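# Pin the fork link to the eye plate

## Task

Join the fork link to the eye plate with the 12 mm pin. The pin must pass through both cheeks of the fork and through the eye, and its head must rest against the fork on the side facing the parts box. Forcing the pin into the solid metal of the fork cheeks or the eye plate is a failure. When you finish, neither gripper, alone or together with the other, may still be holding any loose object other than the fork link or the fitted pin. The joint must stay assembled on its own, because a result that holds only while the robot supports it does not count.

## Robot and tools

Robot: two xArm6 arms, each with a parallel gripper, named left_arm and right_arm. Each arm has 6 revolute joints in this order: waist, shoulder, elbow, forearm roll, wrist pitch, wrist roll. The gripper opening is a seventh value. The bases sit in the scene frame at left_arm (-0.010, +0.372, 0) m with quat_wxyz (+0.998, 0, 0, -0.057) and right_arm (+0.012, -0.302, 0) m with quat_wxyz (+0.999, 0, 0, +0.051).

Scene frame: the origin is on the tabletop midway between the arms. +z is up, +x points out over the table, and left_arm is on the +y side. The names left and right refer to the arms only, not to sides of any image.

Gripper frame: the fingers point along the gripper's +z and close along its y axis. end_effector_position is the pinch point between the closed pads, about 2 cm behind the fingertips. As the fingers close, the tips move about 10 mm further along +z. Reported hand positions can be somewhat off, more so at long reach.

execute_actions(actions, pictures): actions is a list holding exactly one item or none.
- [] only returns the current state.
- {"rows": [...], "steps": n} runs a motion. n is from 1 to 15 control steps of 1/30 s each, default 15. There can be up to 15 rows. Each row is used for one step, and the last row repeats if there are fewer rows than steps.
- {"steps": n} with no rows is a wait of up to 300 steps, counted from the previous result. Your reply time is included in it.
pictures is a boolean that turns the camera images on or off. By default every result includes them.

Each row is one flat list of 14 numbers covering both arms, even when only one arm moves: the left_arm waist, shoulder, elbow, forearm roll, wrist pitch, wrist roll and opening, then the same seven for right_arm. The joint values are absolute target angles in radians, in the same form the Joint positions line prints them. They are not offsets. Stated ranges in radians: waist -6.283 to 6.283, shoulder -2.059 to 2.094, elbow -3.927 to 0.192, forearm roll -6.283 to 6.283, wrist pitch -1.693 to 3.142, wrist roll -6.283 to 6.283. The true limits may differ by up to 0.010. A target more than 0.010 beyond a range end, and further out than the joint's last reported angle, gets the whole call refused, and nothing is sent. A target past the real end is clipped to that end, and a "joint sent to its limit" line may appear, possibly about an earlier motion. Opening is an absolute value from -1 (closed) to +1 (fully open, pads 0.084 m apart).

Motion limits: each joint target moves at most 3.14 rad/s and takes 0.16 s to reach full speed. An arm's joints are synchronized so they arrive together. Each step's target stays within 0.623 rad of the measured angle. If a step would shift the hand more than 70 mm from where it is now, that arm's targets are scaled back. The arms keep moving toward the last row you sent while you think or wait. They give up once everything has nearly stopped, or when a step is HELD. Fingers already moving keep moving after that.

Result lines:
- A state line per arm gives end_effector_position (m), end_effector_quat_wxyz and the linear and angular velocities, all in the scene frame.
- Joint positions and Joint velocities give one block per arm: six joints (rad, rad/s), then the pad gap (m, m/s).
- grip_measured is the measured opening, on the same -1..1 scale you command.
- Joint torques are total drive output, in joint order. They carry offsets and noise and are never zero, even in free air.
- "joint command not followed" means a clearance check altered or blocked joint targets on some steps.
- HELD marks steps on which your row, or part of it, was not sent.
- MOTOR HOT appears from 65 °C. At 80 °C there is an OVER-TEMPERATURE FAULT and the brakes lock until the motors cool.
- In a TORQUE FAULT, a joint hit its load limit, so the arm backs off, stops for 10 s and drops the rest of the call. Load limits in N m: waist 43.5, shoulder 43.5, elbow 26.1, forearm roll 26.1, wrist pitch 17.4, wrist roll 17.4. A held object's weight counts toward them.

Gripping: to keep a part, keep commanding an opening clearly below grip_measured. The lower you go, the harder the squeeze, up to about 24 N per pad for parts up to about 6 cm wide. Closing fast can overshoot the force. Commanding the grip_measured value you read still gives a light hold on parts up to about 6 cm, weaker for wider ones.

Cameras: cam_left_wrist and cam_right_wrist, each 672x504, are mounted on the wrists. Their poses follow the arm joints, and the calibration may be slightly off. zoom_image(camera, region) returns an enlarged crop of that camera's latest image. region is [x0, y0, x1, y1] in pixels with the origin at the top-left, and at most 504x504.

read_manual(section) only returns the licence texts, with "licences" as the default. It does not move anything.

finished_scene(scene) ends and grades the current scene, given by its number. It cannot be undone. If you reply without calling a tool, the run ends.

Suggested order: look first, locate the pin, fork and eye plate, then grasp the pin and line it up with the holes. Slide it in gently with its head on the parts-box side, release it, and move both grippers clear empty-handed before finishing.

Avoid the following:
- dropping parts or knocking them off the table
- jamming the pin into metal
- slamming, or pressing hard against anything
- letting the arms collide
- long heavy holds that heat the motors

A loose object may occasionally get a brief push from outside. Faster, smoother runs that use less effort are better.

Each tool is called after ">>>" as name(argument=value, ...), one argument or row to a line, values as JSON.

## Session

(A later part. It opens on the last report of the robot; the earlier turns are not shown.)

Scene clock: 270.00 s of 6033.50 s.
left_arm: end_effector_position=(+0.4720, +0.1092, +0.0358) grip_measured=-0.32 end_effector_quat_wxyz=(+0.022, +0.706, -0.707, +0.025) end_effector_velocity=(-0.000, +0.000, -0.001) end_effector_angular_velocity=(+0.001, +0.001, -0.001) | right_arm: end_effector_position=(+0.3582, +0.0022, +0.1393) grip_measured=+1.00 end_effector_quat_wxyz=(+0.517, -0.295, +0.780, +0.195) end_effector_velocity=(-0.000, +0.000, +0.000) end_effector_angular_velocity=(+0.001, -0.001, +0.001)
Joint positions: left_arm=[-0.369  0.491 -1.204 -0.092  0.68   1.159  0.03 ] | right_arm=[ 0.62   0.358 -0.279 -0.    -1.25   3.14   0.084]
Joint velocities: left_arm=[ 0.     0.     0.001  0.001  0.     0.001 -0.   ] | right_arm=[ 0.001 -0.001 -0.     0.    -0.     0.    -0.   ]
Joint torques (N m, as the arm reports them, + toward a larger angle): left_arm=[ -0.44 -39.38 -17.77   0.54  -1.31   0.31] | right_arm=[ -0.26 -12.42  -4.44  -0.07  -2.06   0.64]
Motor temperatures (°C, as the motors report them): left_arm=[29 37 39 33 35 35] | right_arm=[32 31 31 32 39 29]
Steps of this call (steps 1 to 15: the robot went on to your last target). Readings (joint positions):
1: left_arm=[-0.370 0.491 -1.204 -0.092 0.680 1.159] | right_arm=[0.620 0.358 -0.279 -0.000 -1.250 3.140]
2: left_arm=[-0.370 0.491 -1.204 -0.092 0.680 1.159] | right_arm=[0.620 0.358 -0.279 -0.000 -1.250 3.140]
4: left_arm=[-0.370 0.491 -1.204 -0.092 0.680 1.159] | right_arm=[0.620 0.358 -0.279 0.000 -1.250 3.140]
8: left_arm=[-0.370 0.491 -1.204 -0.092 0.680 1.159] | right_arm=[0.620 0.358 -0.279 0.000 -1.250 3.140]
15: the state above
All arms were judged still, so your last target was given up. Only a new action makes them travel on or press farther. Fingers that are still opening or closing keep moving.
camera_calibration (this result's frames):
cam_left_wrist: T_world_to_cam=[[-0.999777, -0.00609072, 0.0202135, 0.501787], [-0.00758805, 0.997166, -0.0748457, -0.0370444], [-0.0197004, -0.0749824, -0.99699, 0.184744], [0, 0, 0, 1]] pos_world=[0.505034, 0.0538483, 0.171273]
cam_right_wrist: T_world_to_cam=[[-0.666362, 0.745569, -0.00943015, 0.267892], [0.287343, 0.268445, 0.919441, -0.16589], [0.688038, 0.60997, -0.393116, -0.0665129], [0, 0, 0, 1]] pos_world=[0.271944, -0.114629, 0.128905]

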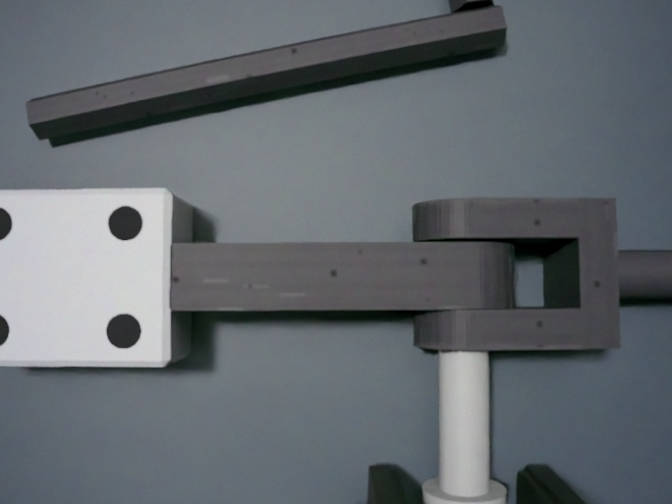

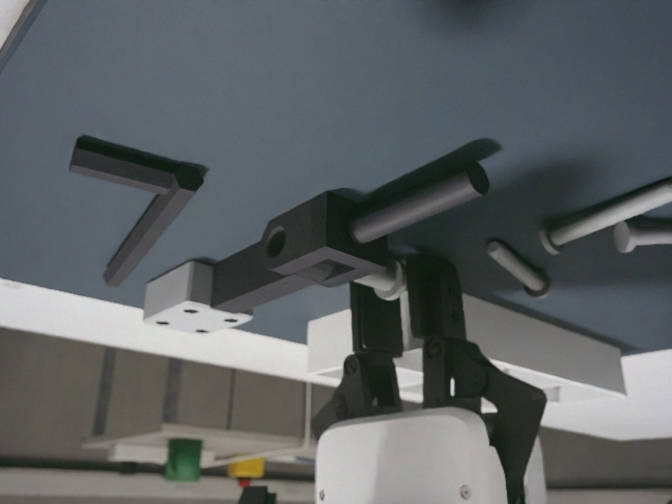

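Grip the head softly, lift 1.5 mm, advance 5 mm.

>>> execute_actions(
  actions=[
    {"rows":[[-0.3694,0.4905,-1.2035,-0.092,0.68,1.159,-0.7,0.62,0.358,-0.279,0,-1.25,3.14,1]],"steps":12},
  ],
  pictures=false,
)

>>> execute_actions(
  actions=[
    {"rows":[[-0.3694,0.4875,-1.2035,-0.092,0.683,1.159,-0.7,0.62,0.358,-0.279,0,-1.25,3.14,1]],"steps":12},
  ],
  pictures=false,
)

>>> execute_actions(
  actions=[
    {"rows":[[-0.3732,0.4907,-1.209,-0.092,0.6852,1.155,-0.7,0.62,0.358,-0.279,0,-1.25,3.14,1]],"steps":10},
  ],
  pictures=false,
)

>>> execute_actions(
  actions=[
    {"rows":[[-0.377,0.494,-1.2144,-0.092,0.6874,1.1513,-0.7,0.62,0.358,-0.279,0,-1.25,3.14,1]]},
  ],
)

Scene clock: 277.63 s of 6033.50 s.
left_arm: end_effector_position=(+0.4720, +0.1093, +0.0358) grip_measured=-0.58 end_effector_quat_wxyz=(+0.022, +0.707, -0.707, +0.025) end_effector_velocity=(+0.000, +0.000, +0.000) end_effector_angular_velocity=(+0.001, -0.001, -0.001) | right_arm: end_effector_position=(+0.3582, +0.0022, +0.1393) grip_measured=+1.00 end_effector_quat_wxyz=(+0.517, -0.295, +0.780, +0.195) end_effector_velocity=(-0.000, +0.000, -0.000) end_effector_angular_velocity=(-0.001, +0.001, +0.001)
Joint positions: left_arm=[-0.369  0.49  -1.203 -0.092  0.68   1.159  0.019] | right_arm=[ 0.62   0.358 -0.279  0.    -1.25   3.14   0.084]
Joint velocities: left_arm=[-0.    -0.    -0.     0.002 -0.    -0.001  0.   ] | right_arm=[ 0.001 -0.     0.     0.     0.002  0.     0.   ]
Joint torques (N m, as the arm reports them, + toward a larger angle): left_arm=[ -0.44 -39.14 -17.79   0.14  -1.34   0.17] | right_arm=[ -0.02 -12.79  -4.42   0.05  -2.15   0.64]
Motor temperatures (°C, as the motors report them): left_arm=[29 37 40 33 35 35] | right_arm=[32 31 31 32 39 29]
Steps of this call (steps 1 to 90: nothing new was sent; then 4.23 s passed at rest; steps 91 to 102: all 12 steps of this action). Readings (joint positions):
91: left_arm=[-0.369 0.490 -1.204 -0.092 0.680 1.159] | right_arm=[0.620 0.358 -0.279 -0.000 -1.250 3.140]
92: left_arm=[-0.369 0.490 -1.204 -0.092 0.680 1.159] | right_arm=[0.620 0.358 -0.279 -0.000 -1.250 3.140]
94: left_arm=[-0.369 0.490 -1.203 -0.092 0.680 1.159] | right_arm=[0.620 0.358 -0.279 0.000 -1.250 3.140]
98: left_arm=[-0.369 0.490 -1.203 -0.092 0.680 1.159] | right_arm=[0.620 0.358 -0.279 -0.000 -1.250 3.140]
102: the state above

Scene clock: 278.03 s of 6033.50 s.
left_arm: end_effector_position=(+0.4719, +0.1093, +0.0371) grip_measured=-0.58 end_effector_quat_wxyz=(+0.022, +0.706, -0.707, +0.025) end_effector_velocity=(-0.001, +0.000, -0.000) end_effector_angular_velocity=(+0.001, +0.002, -0.001) | right_arm: end_effector_position=(+0.3582, +0.0022, +0.1393) grip_measured=+1.00 end_effector_quat_wxyz=(+0.517, -0.295, +0.780, +0.195) end_effector_velocity=(-0.000, +0.000, -0.000) end_effector_angular_velocity=(-0.001, +0.000, +0.001)
Joint positions: left_arm=[-0.369  0.488 -1.203 -0.092  0.683  1.159  0.019] | right_arm=[ 0.62   0.358 -0.279  0.    -1.25   3.14   0.084]
Joint velocities: left_arm=[-0.    -0.001  0.002  0.     0.001  0.001  0.   ] | right_arm=[ 0.001 -0.     0.     0.     0.001 -0.     0.   ]
Joint torques (N m, as the arm reports them, + toward a larger angle): left_arm=[ -0.87 -39.81 -17.97   0.22  -1.32   0.37] | right_arm=[ -0.16 -12.74  -4.4    0.01  -2.19   0.6 ]
Motor temperatures (°C, as the motors report them): left_arm=[29 37 40 33 35 35] | right_arm=[32 31 31 32 39 29]
Steps of this call (steps 1 to 12: all 12 steps of this action). Readings (joint positions):
1: left_arm=[-0.369 0.490 -1.203 -0.092 0.680 1.159] | right_arm=[0.620 0.358 -0.279 0.000 -1.250 3.140]
2: left_arm=[-0.369 0.490 -1.203 -0.092 0.681 1.159] | right_arm=[0.620 0.358 -0.279 -0.000 -1.250 3.140]
4: left_arm=[-0.369 0.489 -1.203 -0.092 0.682 1.159] | right_arm=[0.620 0.358 -0.279 -0.000 -1.250 3.140]
8: left_arm=[-0.369 0.488 -1.203 -0.092 0.683 1.159] | right_arm=[0.620 0.358 -0.279 0.000 -1.250 3.140]
12: the state above

Scene clock: 278.37 s of 6033.50 s.
left_arm: end_effector_position=(+0.4717, +0.1077, +0.0368) grip_measured=-0.58 end_effector_quat_wxyz=(+0.023, +0.707, -0.707, +0.025) end_effector_velocity=(-0.001, -0.001, -0.001) end_effector_angular_velocity=(+0.001, +0.003, +0.000) | right_arm: end_effector_position=(+0.3582, +0.0022, +0.1393) grip_measured=+1.00 end_effector_quat_wxyz=(+0.517, -0.295, +0.780, +0.195) end_effector_velocity=(-0.000, +0.000, +0.001) end_effector_angular_velocity=(+0.001, -0.001, +0.000)
Joint positions: left_arm=[-0.372  0.491 -1.208 -0.092  0.686  1.155  0.019] | right_arm=[ 0.62   0.358 -0.279  0.    -1.25   3.14   0.084]
Joint velocities: left_arm=[-0.002  0.001 -0.001 -0.     0.002 -0.002  0.   ] | right_arm=[ 0.001 -0.001 -0.     0.     0.     0.     0.   ]
Joint torques (N m, as the arm reports them, + toward a larger angle): left_arm=[ -3.4  -40.76 -19.64  -0.36  -1.92   0.28] | right_arm=[  0.03 -12.69  -4.31  -0.13  -2.11   0.54]
Motor temperatures (°C, as the motors report them): left_arm=[29 37 40 33 35 35] | right_arm=[32 31 31 32 39 29]
Steps of this call (steps 1 to 10: all 10 steps of this action). Readings (joint positions):
1: left_arm=[-0.369 0.488 -1.204 -0.092 0.683 1.159] | right_arm=[0.620 0.358 -0.279 0.000 -1.250 3.140]
2: left_arm=[-0.370 0.488 -1.204 -0.092 0.683 1.158] | right_arm=[0.620 0.358 -0.279 0.000 -1.250 3.140]
4: left_arm=[-0.372 0.489 -1.207 -0.092 0.684 1.157] | right_arm=[0.620 0.358 -0.279 0.000 -1.250 3.140]
8: left_arm=[-0.372 0.491 -1.208 -0.092 0.685 1.155] | right_arm=[0.620 0.358 -0.279 0.000 -1.250 3.140]
10: the state above

Scene clock: 278.87 s of 6033.50 s.
left_arm: end_effector_position=(+0.4719, +0.1043, +0.0373) grip_measured=-0.58 end_effector_quat_wxyz=(+0.023, +0.706, -0.707, +0.025) end_effector_velocity=(-0.000, +0.000, +0.000) end_effector_angular_velocity=(+0.000, +0.000, +0.001) | right_arm: end_effector_position=(+0.3582, +0.0022, +0.1393) grip_measured=+1.00 end_effector_quat_wxyz=(+0.517, -0.295, +0.780, +0.195) end_effector_velocity=(-0.001, +0.000, -0.001) end_effector_angular_velocity=(-0.000, +0.001, +0.001)
Joint positions: left_arm=[-0.377  0.494 -1.214 -0.092  0.687  1.151  0.019] | right_arm=[ 0.62   0.358 -0.279  0.    -1.25   3.14   0.084]
Joint velocities: left_arm=[ 0.     0.    -0.    -0.     0.001 -0.001 -0.   ] | right_arm=[ 0.001  0.002 -0.    -0.    -0.001  0.    -0.   ]
Joint torques (N m, as the arm reports them, + toward a larger angle): left_arm=[ -1.41 -40.36 -18.87   0.03  -1.6    0.24] | right_arm=[ -0.19 -12.65  -4.47  -0.06  -2.18   0.64]
Motor temperatures (°C, as the motors report them): left_arm=[29 37 40 33 35 35] | right_arm=[32 31 31 32 39 29]
Steps of this call (steps 1 to 15: all 15 steps of this action). Readings (joint positions):
1: left_arm=[-0.372 0.491 -1.208 -0.092 0.686 1.155] | right_arm=[0.620 0.358 -0.279 -0.000 -1.250 3.140]
2: left_arm=[-0.373 0.491 -1.209 -0.092 0.686 1.154] | right_arm=[0.620 0.358 -0.279 0.000 -1.250 3.140]
4: left_arm=[-0.376 0.493 -1.212 -0.092 0.687 1.153] | right_arm=[0.620 0.358 -0.279 0.000 -1.250 3.140]
8: left_arm=[-0.377 0.494 -1.214 -0.092 0.687 1.152] | right_arm=[0.620 0.358 -0.279 -0.000 -1.250 3.140]
15: the state above
camera_calibration (this result's frames):
cam_left_wrist: T_world_to_cam=[[-0.999767, -0.00560924, 0.02086, 0.501603], [-0.00716813, 0.997126, -0.0754235, -0.0321581], [-0.020377, -0.0755554, -0.996933, 0.186252], [0, 0, 0, 1]] pos_world=[0.505051, 0.0489516, 0.172792]
cam_right_wrist: T_world_to_cam=[[-0.666362, 0.745569, -0.00943013, 0.267892], [0.287343, 0.268445, 0.919441, -0.16589], [0.688038, 0.60997, -0.393115, -0.066513], [0, 0, 0, 1]] pos_world=[0.271944, -0.114629, 0.128905]

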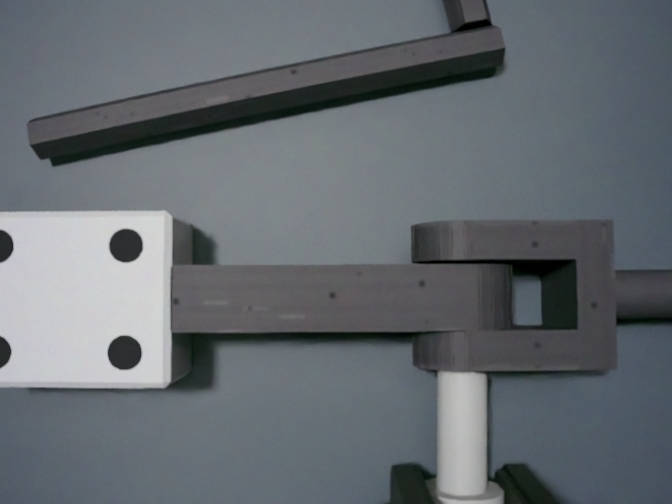

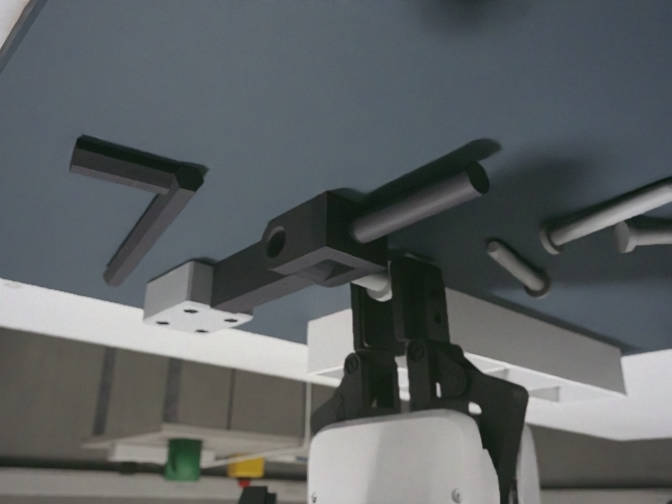

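Into the eye. Continue.

>>> execute_actions(
  actions=[
    {"rows":[[-0.3922,0.5072,-1.2362,-0.092,0.6958,1.136,-0.7,0.62,0.358,-0.279,0,-1.25,3.14,1]]},
  ],
  pictures=false,
)

>>> execute_actions(
  actions=[
    {"rows":[[-0.3968,0.5115,-1.2432,-0.092,0.6985,1.1314,-0.7,0.62,0.358,-0.279,0,-1.25,3.14,1]],"steps":12},
  ],
  pictures=false,
)

>>> execute_actions(
  actions=[
    {"rows":[[-0.4015,0.5158,-1.2502,-0.092,0.7012,1.1267,-0.7,0.62,0.358,-0.279,0,-1.25,3.14,1]]},
  ],
  pictures=false,
)

Scene clock: 284.20 s of 6033.50 s.
left_arm: end_effector_position=(+0.4718, +0.0951, +0.0371) grip_measured=-0.58 end_effector_quat_wxyz=(+0.024, +0.706, -0.707, +0.025) end_effector_velocity=(-0.001, -0.001, -0.000) end_effector_angular_velocity=(+0.000, +0.001, -0.002) | right_arm: end_effector_position=(+0.3582, +0.0022, +0.1393) grip_measured=+1.00 end_effector_quat_wxyz=(+0.517, -0.295, +0.780, +0.195) end_effector_velocity=(+0.000, +0.000, +0.000) end_effector_angular_velocity=(-0.000, +0.000, +0.000)
Joint positions: left_arm=[-0.392  0.507 -1.236 -0.092  0.696  1.136  0.019] | right_arm=[ 0.62   0.358 -0.279  0.    -1.25   3.14   0.084]
Joint velocities: left_arm=[-0.003  0.001 -0.001  0.     0.    -0.001 -0.   ] | right_arm=[-0.    -0.002 -0.    -0.     0.002  0.     0.   ]
Joint torques (N m, as the arm reports them, + toward a larger angle): left_arm=[ -3.24 -41.95 -20.07  -0.25  -1.97   0.23] | right_arm=[  0.01 -12.53  -4.27  -0.22  -2.15   0.59]
Motor temperatures (°C, as the motors report them): left_arm=[29 37 40 33 35 35] | right_arm=[32 31 31 32 39 29]
Steps of this call (steps 1 to 15: the robot went on to your last target; steps 16 to 90: nothing new was sent; then 1.83 s passed at rest; steps 91 to 105: all 15 steps of this action). Readings (joint positions):
91: left_arm=[-0.377 0.494 -1.215 -0.092 0.687 1.151] | right_arm=[0.620 0.358 -0.279 -0.000 -1.250 3.140]
92: left_arm=[-0.378 0.496 -1.217 -0.092 0.689 1.149] | right_arm=[0.620 0.358 -0.279 -0.000 -1.250 3.140]
94: left_arm=[-0.385 0.501 -1.226 -0.092 0.692 1.143] | right_arm=[0.620 0.358 -0.279 0.000 -1.250 3.140]
98: left_arm=[-0.390 0.506 -1.234 -0.092 0.695 1.138] | right_arm=[0.620 0.358 -0.279 0.000 -1.250 3.140]
105: the state above

Scene clock: 284.60 s of 6033.50 s.
left_arm: end_effector_position=(+0.4718, +0.0918, +0.0371) grip_measured=-0.58 end_effector_quat_wxyz=(+0.024, +0.706, -0.707, +0.025) end_effector_velocity=(+0.000, -0.001, +0.000) end_effector_angular_velocity=(+0.001, -0.001, -0.001) | right_arm: end_effector_position=(+0.3582, +0.0022, +0.1393) grip_measured=+1.00 end_effector_quat_wxyz=(+0.517, -0.295, +0.780, +0.195) end_effector_velocity=(-0.000, +0.000, +0.000) end_effector_angular_velocity=(+0.000, -0.001, +0.001)
Joint positions: left_arm=[-0.397  0.512 -1.243 -0.092  0.699  1.132  0.019] | right_arm=[ 0.62   0.358 -0.279  0.    -1.25   3.14   0.084]
Joint velocities: left_arm=[-0.001  0.001 -0.002  0.002  0.001 -0.001 -0.   ] | right_arm=[ 0.    -0.001  0.    -0.    -0.    -0.    -0.   ]
Joint torques (N m, as the arm reports them, + toward a larger angle): left_arm=[ -3.85 -42.7  -20.39  -0.34  -1.95   0.36] | right_arm=[ -0.25 -12.42  -4.33  -0.01  -2.15   0.62]
Motor temperatures (°C, as the motors report them): left_arm=[29 37 40 33 35 35] | right_arm=[32 31 31 32 39 29]
Steps of this call (steps 1 to 12: all 12 steps of this action). Readings (joint positions):
1: left_arm=[-0.392 0.507 -1.236 -0.092 0.696 1.136] | right_arm=[0.620 0.358 -0.279 -0.000 -1.250 3.140]
2: left_arm=[-0.392 0.508 -1.237 -0.092 0.697 1.135] | right_arm=[0.620 0.358 -0.279 -0.000 -1.250 3.140]
4: left_arm=[-0.394 0.510 -1.240 -0.092 0.698 1.133] | right_arm=[0.620 0.358 -0.279 -0.000 -1.250 3.140]
8: left_arm=[-0.396 0.511 -1.242 -0.092 0.698 1.132] | right_arm=[0.620 0.358 -0.279 0.000 -1.250 3.140]
12: the state above

Scene clock: 285.10 s of 6033.50 s.
left_arm: end_effector_position=(+0.4717, +0.0873, +0.0373) grip_measured=-0.58 end_effector_quat_wxyz=(+0.024, +0.706, -0.708, +0.026) end_effector_velocity=(-0.000, +0.001, +0.000) end_effector_angular_velocity=(+0.001, +0.002, +0.002) | right_arm: end_effector_position=(+0.3582, +0.0022, +0.1393) grip_measured=+1.00 end_effector_quat_wxyz=(+0.517, -0.295, +0.780, +0.195) end_effector_velocity=(-0.000, +0.000, -0.000) end_effector_angular_velocity=(-0.000, +0.001, +0.001)
Joint positions: left_arm=[-0.403  0.517 -1.251 -0.093  0.7    1.127  0.019] | right_arm=[ 0.62   0.358 -0.279  0.    -1.25   3.14   0.084]
Joint velocities: left_arm=[ 0.002 -0.001  0.001 -0.001  0.003 -0.    -0.   ] | right_arm=[ 0.001 -0.    -0.    -0.     0.001  0.    -0.   ]
Joint torques (N m, as the arm reports them, + toward a larger angle): left_arm=[ -1.54 -44.14 -20.4    0.1   -1.61   0.51] | right_arm=[ -0.09 -12.51  -4.22   0.04  -2.14   0.6 ]
Motor temperatures (°C, as the motors report them): left_arm=[29 37 40 33 35 35] | right_arm=[32 31 31 32 39 29]
Steps of this call (steps 1 to 15: all 15 steps of this action). Readings (joint positions):
1: left_arm=[-0.397 0.512 -1.243 -0.092 0.699 1.131] | right_arm=[0.620 0.358 -0.279 0.000 -1.250 3.140]
2: left_arm=[-0.397 0.512 -1.244 -0.092 0.699 1.131] | right_arm=[0.620 0.358 -0.279 -0.000 -1.250 3.140]
4: left_arm=[-0.398 0.514 -1.246 -0.091 0.701 1.129] | right_arm=[0.620 0.358 -0.279 -0.000 -1.250 3.140]
8: left_arm=[-0.398 0.515 -1.248 -0.091 0.703 1.127] | right_arm=[0.620 0.358 -0.279 -0.000 -1.250 3.140]
15: the state above

>>> execute_actions(
  actions=[
    {"rows":[[-0.4015,0.5158,-1.2502,-0.092,0.7012,1.1267,-0.3,0.62,0.358,-0.279,0,-1.25,3.14,1]],"steps":10},
  ],
  pictures=false,
)

>>> execute_actions(
  actions=[
    {"rows":[[-0.377,0.494,-1.2144,-0.092,0.6874,1.1513,-0.3,0.62,0.358,-0.279,0,-1.25,3.14,1]]},
  ],
  pictures=false,
)

>>> execute_actions(
  actions=[
    {"rows":[[-0.377,0.494,-1.2144,-0.092,0.6874,1.1513,-1,0.62,0.358,-0.279,0,-1.25,3.14,1]],"steps":12},
  ],
  pictures=false,
)

>>> execute_actions(
  actions=[
    {"rows":[[-0.3968,0.5115,-1.2432,-0.092,0.6985,1.1314,-1,0.62,0.358,-0.279,0,-1.25,3.14,1]]},
  ],
  pictures=false,
)

>>> execute_actions(
  actions=[
    {"rows":[[-0.4061,0.5202,-1.2574,-0.092,0.704,1.1221,-1,0.62,0.358,-0.279,0,-1.25,3.14,1]]},
  ],
  pictures=false,
)

>>> execute_actions(
  actions=[
    {"rows":[[-0.4092,0.5231,-1.2622,-0.092,0.7059,1.119,-1,0.62,0.358,-0.279,0,-1.25,3.14,1]]},
  ],
  pictures=false,
)

>>> execute_actions(
  actions=[
    {"rows":[[-0.377,0.494,-1.2144,-0.092,0.6874,1.1513,-1,0.62,0.358,-0.279,0,-1.25,3.14,1]]},
  ],
)

Scene clock: 296.60 s of 6033.50 s.
left_arm: end_effector_position=(+0.4725, +0.0897, +0.0377) grip_measured=-0.32 end_effector_quat_wxyz=(+0.024, +0.707, -0.707, +0.025) end_effector_velocity=(-0.006, -0.006, -0.005) end_effector_angular_velocity=(+0.001, +0.008, -0.010) | right_arm: end_effector_position=(+0.3582, +0.0022, +0.1393) grip_measured=+1.00 end_effector_quat_wxyz=(+0.517, -0.295, +0.780, +0.195) end_effector_velocity=(-0.000, -0.000, -0.000) end_effector_angular_velocity=(-0.000, +0.000, +0.000)
Joint positions: left_arm=[-0.399  0.515 -1.25  -0.091  0.702  1.127  0.03 ] | right_arm=[ 0.62   0.358 -0.279  0.    -1.25   3.14   0.084]
Joint velocities: left_arm=[-0.015  0.008  0.002 -0.005 -0.003 -0.001  0.   ] | right_arm=[ 0.     0.001 -0.    -0.    -0.     0.     0.   ]
Joint torques (N m, as the arm reports them, + toward a larger angle): left_arm=[  0.06 -40.1  -18.17   0.47  -1.2    0.35] | right_arm=[ -0.17 -12.49  -4.46  -0.16  -2.14   0.56]
Motor temperatures (°C, as the motors report them): left_arm=[29 37 40 33 35 35] | right_arm=[32 31 31 32 39 29]
Steps of this call (steps 1 to 15: the robot went on to your last target; steps 16 to 90: nothing new was sent; then 8.17 s passed at rest; steps 91 to 100: all 10 steps of this action). Readings (joint positions):
91: left_arm=[-0.402 0.516 -1.250 -0.092 0.701 1.127] | right_arm=[0.620 0.358 -0.279 0.000 -1.250 3.140]
92: left_arm=[-0.400 0.515 -1.250 -0.091 0.702 1.127] | right_arm=[0.620 0.358 -0.279 -0.000 -1.250 3.140]
94: left_arm=[-0.396 0.513 -1.250 -0.090 0.703 1.127] | right_arm=[0.620 0.358 -0.279 0.000 -1.250 3.140]
98: left_arm=[-0.398 0.514 -1.250 -0.091 0.702 1.127] | right_arm=[0.620 0.358 -0.279 -0.000 -1.250 3.140]
100: the state above

Scene clock: 297.10 s of 6033.50 s.
left_arm: end_effector_position=(+0.4719, +0.1042, +0.0373) grip_measured=-0.32 end_effector_quat_wxyz=(+0.023, +0.706, -0.707, +0.025) end_effector_velocity=(-0.000, +0.001, +0.000) end_effector_angular_velocity=(-0.000, -0.000, +0.000) | right_arm: end_effector_position=(+0.3582, +0.0022, +0.1393) grip_measured=+1.00 end_effector_quat_wxyz=(+0.517, -0.295, +0.780, +0.195) end_effector_velocity=(-0.000, +0.000, -0.001) end_effector_angular_velocity=(-0.001, +0.001, +0.000)
Joint positions: left_arm=[-0.377  0.494 -1.215 -0.092  0.688  1.151  0.03 ] | right_arm=[ 0.62   0.358 -0.279  0.    -1.25   3.14   0.084]
Joint velocities: left_arm=[ 0.002 -0.002  0.003 -0.    -0.002  0.002  0.   ] | right_arm=[ 0.     0.001  0.     0.     0.    -0.     0.   ]
Joint torques (N m, as the arm reports them, + toward a larger angle): left_arm=[ -0.87 -40.08 -17.89   0.4   -1.36   0.31] | right_arm=[ -0.14 -12.71  -4.32  -0.14  -2.22   0.59]
Motor temperatures (°C, as the motors report them): left_arm=[29 37 40 33 35 35] | right_arm=[32 31 31 32 39 29]
Steps of this call (steps 1 to 15: all 15 steps of this action). Readings (joint positions):
1: left_arm=[-0.400 0.515 -1.250 -0.091 0.702 1.127] | right_arm=[0.620 0.358 -0.279 0.000 -1.250 3.140]
2: left_arm=[-0.398 0.513 -1.247 -0.092 0.700 1.130] | right_arm=[0.620 0.358 -0.279 0.000 -1.250 3.140]
4: left_arm=[-0.388 0.504 -1.231 -0.092 0.694 1.140] | right_arm=[0.620 0.358 -0.279 0.000 -1.250 3.140]
8: left_arm=[-0.378 0.496 -1.218 -0.092 0.689 1.149] | right_arm=[0.620 0.358 -0.279 -0.000 -1.250 3.140]
15: the state above

Scene clock: 297.50 s of 6033.50 s.
left_arm: end_effector_position=(+0.4719, +0.1044, +0.0373) grip_measured=-1.00 end_effector_quat_wxyz=(+0.023, +0.706, -0.707, +0.025) end_effector_velocity=(-0.000, +0.000, -0.000) end_effector_angular_velocity=(+0.001, +0.000, -0.002) | right_arm: end_effector_position=(+0.3582, +0.0022, +0.1393) grip_measured=+1.00 end_effector_quat_wxyz=(+0.517, -0.295, +0.780, +0.195) end_effector_velocity=(-0.000, +0.000, +0.000) end_effector_angular_velocity=(-0.000, +0.000, +0.001)
Joint positions: left_arm=[-0.377  0.494 -1.214 -0.092  0.687  1.151  0.   ] | right_arm=[ 0.62   0.358 -0.279 -0.    -1.25   3.14   0.084]
Joint velocities: left_arm=[ 0.    -0.     0.001  0.001 -0.     0.001  0.   ] | right_arm=[ 0.001 -0.001 -0.    -0.     0.001  0.     0.   ]
Joint torques (N m, as the arm reports them, + toward a larger angle): left_arm=[ -0.38 -39.42 -17.88   0.27  -1.19   0.46] | right_arm=[ -0.04 -12.82  -4.54   0.01  -2.15   0.61]
Motor temperatures (°C, as the motors report them): left_arm=[29 37 40 33 35 35] | right_arm=[32 31 31 32 39 29]
Steps of this call (steps 1 to 12: all 12 steps of this action). Readings (joint positions):
1: left_arm=[-0.377 0.494 -1.215 -0.092 0.687 1.151] | right_arm=[0.620 0.358 -0.279 -0.000 -1.250 3.140]
2: left_arm=[-0.377 0.494 -1.215 -0.092 0.687 1.151] | right_arm=[0.620 0.358 -0.279 0.000 -1.250 3.140]
4: left_arm=[-0.377 0.494 -1.215 -0.092 0.687 1.151] | right_arm=[0.620 0.358 -0.279 -0.000 -1.250 3.140]
8: left_arm=[-0.377 0.494 -1.214 -0.092 0.687 1.151] | right_arm=[0.620 0.358 -0.279 -0.000 -1.250 3.140]
12: the state above

Scene clock: 298.00 s of 6033.50 s.
left_arm: end_effector_position=(+0.4719, +0.0918, +0.0373) grip_measured=-1.00 end_effector_quat_wxyz=(+0.024, +0.706, -0.707, +0.025) end_effector_velocity=(-0.000, -0.001, -0.000) end_effector_angular_velocity=(+0.000, +0.000, +0.000) | right_arm: end_effector_position=(+0.3582, +0.0022, +0.1393) grip_measured=+1.00 end_effector_quat_wxyz=(+0.517, -0.295, +0.780, +0.195) end_effector_velocity=(-0.000, +0.000, -0.000) end_effector_angular_velocity=(+0.000, +0.000, +0.000)
Joint positions: left_arm=[-0.396  0.511 -1.243 -0.092  0.698  1.132  0.   ] | right_arm=[ 0.62   0.358 -0.279  0.    -1.25   3.14   0.084]
Joint velocities: left_arm=[-0.002  0.002 -0.002  0.     0.001 -0.002  0.   ] | right_arm=[ 0.001  0.001  0.     0.    -0.001  0.     0.   ]
Joint torques (N m, as the arm reports them, + toward a larger angle): left_arm=[ -0.65 -40.43 -18.07   0.64  -1.39   0.3 ] | right_arm=[ -0.1  -12.59  -4.39  -0.06  -2.14   0.68]
Motor temperatures (°C, as the motors report them): left_arm=[29 37 40 33 35 35] | right_arm=[32 31 31 32 39 29]
Steps of this call (steps 1 to 15: all 15 steps of this action). Readings (joint positions):
1: left_arm=[-0.377 0.494 -1.215 -0.092 0.688 1.151] | right_arm=[0.620 0.358 -0.279 0.000 -1.250 3.140]
2: left_arm=[-0.379 0.496 -1.218 -0.092 0.689 1.149] | right_arm=[0.620 0.358 -0.279 0.000 -1.250 3.140]
4: left_arm=[-0.387 0.503 -1.230 -0.092 0.693 1.141] | right_arm=[0.620 0.358 -0.279 0.000 -1.250 3.140]
8: left_arm=[-0.395 0.510 -1.240 -0.092 0.697 1.134] | right_arm=[0.620 0.358 -0.279 -0.000 -1.250 3.140]
15: the state above

Scene clock: 298.50 s of 6033.50 s.
left_arm: end_effector_position=(+0.4719, +0.0856, +0.0373) grip_measured=-1.00 end_effector_quat_wxyz=(+0.024, +0.706, -0.707, +0.025) end_effector_velocity=(+0.000, -0.001, +0.000) end_effector_angular_velocity=(+0.001, -0.000, -0.000) | right_arm: end_effector_position=(+0.3582, +0.0022, +0.1393) grip_measured=+1.00 end_effector_quat_wxyz=(+0.517, -0.295, +0.780, +0.195) end_effector_velocity=(-0.000, -0.000, -0.000) end_effector_angular_velocity=(-0.000, +0.000, -0.000)
Joint positions: left_arm=[-0.406  0.52  -1.257 -0.092  0.704  1.122  0.   ] | right_arm=[ 0.62   0.358 -0.279 -0.    -1.25   3.14   0.084]
Joint velocities: left_arm=[-0.001  0.001 -0.002  0.001  0.001 -0.002  0.   ] | right_arm=[-0.     0.001 -0.     0.    -0.    -0.     0.   ]
Joint torques (N m, as the arm reports them, + toward a larger angle): left_arm=[ -0.11 -40.59 -17.95   0.33  -1.28   0.38] | right_arm=[ -0.06 -12.86  -4.42  -0.16  -2.1    0.56]
Motor temperatures (°C, as the motors report them): left_arm=[29 37 40 33 35 35] | right_arm=[32 31 31 32 39 29]
Steps of this call (steps 1 to 15: all 15 steps of this action). Readings (joint positions):
1: left_arm=[-0.397 0.511 -1.243 -0.092 0.699 1.131] | right_arm=[0.620 0.358 -0.279 -0.000 -1.250 3.140]
2: left_arm=[-0.398 0.513 -1.245 -0.092 0.700 1.130] | right_arm=[0.620 0.358 -0.279 -0.000 -1.250 3.140]
4: left_arm=[-0.402 0.516 -1.251 -0.092 0.702 1.126] | right_arm=[0.620 0.358 -0.279 0.000 -1.250 3.140]
8: left_arm=[-0.405 0.519 -1.256 -0.092 0.703 1.123] | right_arm=[0.620 0.358 -0.279 0.000 -1.250 3.140]
15: the state above

Scene clock: 299.00 s of 6033.50 s.
left_arm: end_effector_position=(+0.4718, +0.0835, +0.0373) grip_measured=-1.00 end_effector_quat_wxyz=(+0.024, +0.706, -0.707, +0.025) end_effector_velocity=(-0.000, +0.000, -0.000) end_effector_angular_velocity=(+0.001, +0.001, +0.001) | right_arm: end_effector_position=(+0.3582, +0.0022, +0.1393) grip_measured=+1.00 end_effector_quat_wxyz=(+0.517, -0.295, +0.780, +0.195) end_effector_velocity=(+0.000, -0.000, +0.000) end_effector_angular_velocity=(+0.000, -0.000, -0.001)
Joint positions: left_arm=[-0.409  0.523 -1.262 -0.092  0.706  1.119  0.   ] | right_arm=[ 0.62   0.358 -0.279  0.    -1.25   3.14   0.084]
Joint velocities: left_arm=[-0.     0.     0.001  0.001  0.    -0.002  0.   ] | right_arm=[-0.001 -0.001 -0.    -0.     0.    -0.    -0.   ]
Joint torques (N m, as the arm reports them, + toward a larger angle): left_arm=[ -0.64 -40.33 -18.15   0.1   -1.35   0.24] | right_arm=[ -0.11 -12.35  -4.45  -0.22  -2.17   0.58]
Motor temperatures (°C, as the motors report them): left_arm=[29 37 40 33 35 35] | right_arm=[32 31 31 32 39 29]
Steps of this call (steps 1 to 15: all 15 steps of this action). Readings (joint positions):
1: left_arm=[-0.406 0.520 -1.257 -0.092 0.704 1.122] | right_arm=[0.620 0.358 -0.279 -0.000 -1.250 3.140]
2: left_arm=[-0.406 0.521 -1.258 -0.092 0.704 1.122] | right_arm=[0.620 0.358 -0.279 0.000 -1.250 3.140]
4: left_arm=[-0.408 0.522 -1.260 -0.092 0.705 1.120] | right_arm=[0.620 0.358 -0.279 -0.000 -1.250 3.140]
8: left_arm=[-0.409 0.523 -1.262 -0.092 0.706 1.119] | right_arm=[0.620 0.358 -0.279 0.000 -1.250 3.140]
15: the state above

Scene clock: 299.50 s of 6033.50 s.
left_arm: end_effector_position=(+0.4719, +0.1040, +0.0373) grip_measured=-1.00 end_effector_quat_wxyz=(+0.023, +0.706, -0.707, +0.025) end_effector_velocity=(-0.000, +0.002, -0.000) end_effector_angular_velocity=(+0.001, -0.000, -0.001) | right_arm: end_effector_position=(+0.3582, +0.0022, +0.1393) grip_measured=+1.00 end_effector_quat_wxyz=(+0.517, -0.295, +0.780, +0.195) end_effector_velocity=(-0.000, +0.000, -0.000) end_effector_angular_velocity=(-0.000, +0.000, +0.001)
Joint positions: left_arm=[-0.378  0.494 -1.215 -0.092  0.688  1.151  0.   ] | right_arm=[ 0.62   0.358 -0.279  0.    -1.25   3.14   0.084]
Joint velocities: left_arm=[ 0.003 -0.002  0.005  0.001 -0.002  0.003  0.   ] | right_arm=[ 0.001  0.     0.     0.    -0.    -0.    -0.   ]
Joint torques (N m, as the arm reports them, + toward a larger angle): left_arm=[ -0.31 -39.42 -17.95   0.44  -1.38   0.45] | right_arm=[ -0.01 -12.79  -4.38   0.06  -2.1    0.58]
Motor temperatures (°C, as the motors report them): left_arm=[29 37 40 33 35 35] | right_arm=[32 31 31 32 39 29]
Steps of this call (steps 1 to 15: all 15 steps of this action). Readings (joint positions):
1: left_arm=[-0.409 0.523 -1.262 -0.092 0.706 1.119] | right_arm=[0.620 0.358 -0.279 0.000 -1.250 3.140]
2: left_arm=[-0.407 0.521 -1.259 -0.092 0.704 1.122] | right_arm=[0.620 0.358 -0.279 -0.000 -1.250 3.140]
4: left_arm=[-0.394 0.509 -1.239 -0.092 0.697 1.135] | right_arm=[0.620 0.358 -0.279 0.000 -1.250 3.140]
8: left_arm=[-0.380 0.497 -1.220 -0.092 0.690 1.147] | right_arm=[0.620 0.358 -0.279 0.000 -1.250 3.140]
15: the state above
camera_calibration (this result's frames):
cam_left_wrist: T_world_to_cam=[[-0.999765, -0.00554229, 0.0209518, 0.50158], [-0.00710704, 0.997131, -0.0753626, -0.0319576], [-0.020474, -0.0754939, -0.996936, 0.186232], [0, 0, 0, 1]] pos_world=[0.505048, 0.0487052, 0.172744]
cam_right_wrist: T_world_to_cam=[[-0.666362, 0.745569, -0.00943017, 0.267892], [0.287343, 0.268446, 0.919441, -0.16589], [0.688038, 0.60997, -0.393116, -0.0665129], [0, 0, 0, 1]] pos_world=[0.271944, -0.114629, 0.128905]

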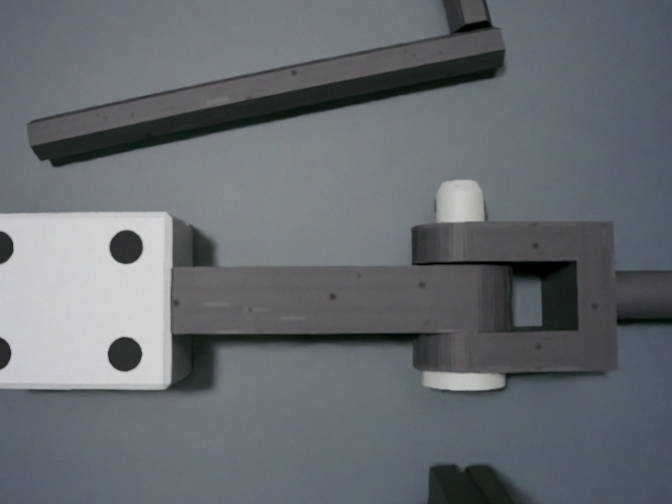

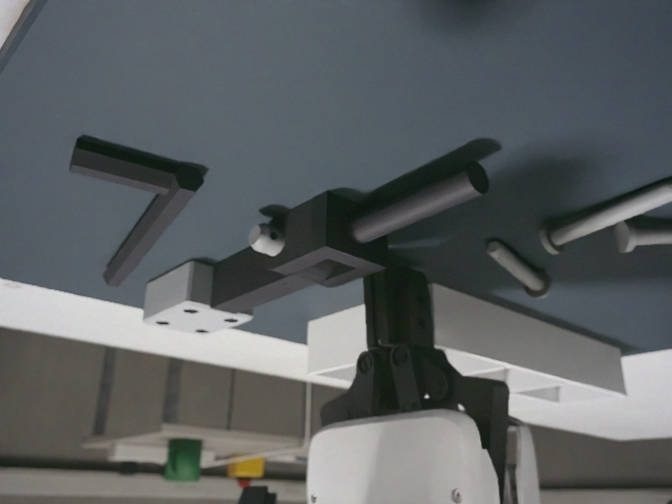

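Maybe 1 mm gap left; one more push.

>>> execute_actions(
  actions=[
    {"rows":[[-0.4061,0.5202,-1.2574,-0.092,0.704,1.1221,-1,0.62,0.358,-0.279,0,-1.25,3.14,1]]},
  ],
  pictures=false,
)

>>> execute_actions(
  actions=[
    {"rows":[[-0.4118,0.5256,-1.2662,-0.092,0.7074,1.1164,-1,0.62,0.358,-0.279,0,-1.25,3.14,1]]},
  ],
  pictures=false,
)

>>> execute_actions(
  actions=[
    {"rows":[[-0.377,0.494,-1.2144,-0.092,0.6874,1.1513,-1,0.62,0.358,-0.279,0,-1.25,3.14,1]]},
  ],
  pictures=false,
)

>>> finished_scene(
  scene=1,
)

Scene clock: 305.73 s of 6033.50 s.
left_arm: end_effector_position=(+0.4719, +0.0858, +0.0373) grip_measured=-1.00 end_effector_quat_wxyz=(+0.024, +0.706, -0.707, +0.025) end_effector_velocity=(-0.000, -0.002, -0.000) end_effector_angular_velocity=(+0.001, +0.001, -0.000) | right_arm: end_effector_position=(+0.3582, +0.0022, +0.1393) grip_measured=+1.00 end_effector_quat_wxyz=(+0.517, -0.295, +0.780, +0.195) end_effector_velocity=(+0.000, -0.000, +0.000) end_effector_angular_velocity=(+0.001, -0.001, -0.000)
Joint positions: left_arm=[-0.406  0.52  -1.257 -0.092  0.704  1.122  0.   ] | right_arm=[ 0.62   0.358 -0.279  0.    -1.25   3.14   0.084]
Joint velocities: left_arm=[-0.003  0.003 -0.004  0.001  0.002 -0.003  0.   ] | right_arm=[-0.     0.     0.     0.    -0.001 -0.    -0.   ]
Joint torques (N m, as the arm reports them, + toward a larger angle): left_arm=[ -0.35 -40.08 -18.03   0.37  -1.26   0.31] | right_arm=[ -0.19 -12.34  -4.4    0.04  -2.2    0.56]
Motor temperatures (°C, as the motors report them): left_arm=[29 37 40 33 35 35] | right_arm=[32 31 31 32 39 29]
Steps of this call (steps 1 to 15: the robot went on to your last target; steps 16 to 90: nothing new was sent; then 2.73 s passed at rest; steps 91 to 105: all 15 steps of this action). Readings (joint positions):
91: left_arm=[-0.377 0.494 -1.215 -0.092 0.688 1.151] | right_arm=[0.620 0.358 -0.279 0.000 -1.250 3.140]
92: left_arm=[-0.379 0.496 -1.218 -0.092 0.689 1.148] | right_arm=[0.620 0.358 -0.279 0.000 -1.250 3.140]
94: left_arm=[-0.391 0.507 -1.236 -0.092 0.696 1.136] | right_arm=[0.620 0.358 -0.279 0.000 -1.250 3.140]
98: left_arm=[-0.404 0.518 -1.253 -0.092 0.702 1.125] | right_arm=[0.620 0.358 -0.279 0.000 -1.250 3.140]
105: the state above

Scene clock: 306.23 s of 6033.50 s.
left_arm: end_effector_position=(+0.4719, +0.0826, +0.0372) grip_measured=-1.00 end_effector_quat_wxyz=(+0.024, +0.706, -0.707, +0.024) end_effector_velocity=(-0.000, -0.001, +0.000) end_effector_angular_velocity=(-0.001, -0.000, +0.000) | right_arm: end_effector_position=(+0.3582, +0.0022, +0.1393) grip_measured=+1.00 end_effector_quat_wxyz=(+0.517, -0.295, +0.780, +0.195) end_effector_velocity=(+0.000, -0.000, -0.000) end_effector_angular_velocity=(-0.001, +0.001, -0.001)
Joint positions: left_arm=[-0.41   0.525 -1.266 -0.092  0.708  1.116  0.   ] | right_arm=[ 0.62   0.358 -0.279 -0.    -1.25   3.14   0.084]
Joint velocities: left_arm=[-0.001  0.    -0.001 -0.001 -0.    -0.001  0.   ] | right_arm=[-0.    -0.    -0.     0.     0.001  0.    -0.   ]
Joint torques (N m, as the arm reports them, + toward a larger angle): left_arm=[ -5.49 -38.69 -19.37  -0.71  -2.03   0.2 ] | right_arm=[ -0.26 -12.74  -4.34   0.    -2.13   0.55]
Motor temperatures (°C, as the motors report them): left_arm=[29 37 40 33 35 35] | right_arm=[32 31 31 32 39 29]
Steps of this call (steps 1 to 15: all 15 steps of this action). Readings (joint positions):
1: left_arm=[-0.406 0.520 -1.257 -0.092 0.704 1.122] | right_arm=[0.620 0.358 -0.279 0.000 -1.250 3.140]
2: left_arm=[-0.406 0.521 -1.259 -0.092 0.705 1.121] | right_arm=[0.620 0.358 -0.279 0.000 -1.250 3.140]
4: left_arm=[-0.409 0.523 -1.262 -0.092 0.706 1.119] | right_arm=[0.620 0.358 -0.279 -0.000 -1.250 3.140]
8: left_arm=[-0.410 0.525 -1.265 -0.092 0.708 1.117] | right_arm=[0.620 0.358 -0.279 0.000 -1.250 3.140]
15: the state above

Scene clock: 306.73 s of 6033.50 s.
left_arm: end_effector_position=(+0.4719, +0.1038, +0.0373) grip_measured=-1.00 end_effector_quat_wxyz=(+0.023, +0.706, -0.707, +0.025) end_effector_velocity=(-0.000, +0.003, -0.000) end_effector_angular_velocity=(+0.001, +0.001, +0.001) | right_arm: end_effector_position=(+0.3582, +0.0022, +0.1393) grip_measured=+1.00 end_effector_quat_wxyz=(+0.517, -0.295, +0.780, +0.195) end_effector_velocity=(-0.000, +0.000, -0.000) end_effector_angular_velocity=(+0.000, +0.000, +0.001)
Joint positions: left_arm=[-0.378  0.495 -1.215 -0.092  0.687  1.151  0.   ] | right_arm=[ 0.62   0.358 -0.279 -0.    -1.25   3.14   0.084]
Joint velocities: left_arm=[ 0.005 -0.004  0.006  0.    -0.001  0.004  0.   ] | right_arm=[ 0.001  0.001 -0.    -0.    -0.001  0.     0.   ]
Joint torques (N m, as the arm reports them, + toward a larger angle): left_arm=[ -0.52 -39.42 -17.87   0.37  -1.43   0.41] | right_arm=[ -0.24 -12.67  -4.3   -0.02  -2.15   0.55]
Motor temperatures (°C, as the motors report them): left_arm=[29 37 40 33 35 35] | right_arm=[32 31 31 32 39 29]
Steps of this call (steps 1 to 15: all 15 steps of this action). Readings (joint positions):
1: left_arm=[-0.410 0.525 -1.265 -0.092 0.708 1.117] | right_arm=[0.620 0.358 -0.279 -0.000 -1.250 3.140]
2: left_arm=[-0.409 0.523 -1.262 -0.092 0.706 1.120] | right_arm=[0.620 0.358 -0.279 -0.000 -1.250 3.140]
4: left_arm=[-0.398 0.511 -1.242 -0.093 0.697 1.134] | right_arm=[0.620 0.358 -0.279 -0.000 -1.250 3.140]
8: left_arm=[-0.381 0.498 -1.221 -0.092 0.689 1.147] | right_arm=[0.620 0.358 -0.279 0.000 -1.250 3.140]
15: the state above

The scene is finished: the task was done.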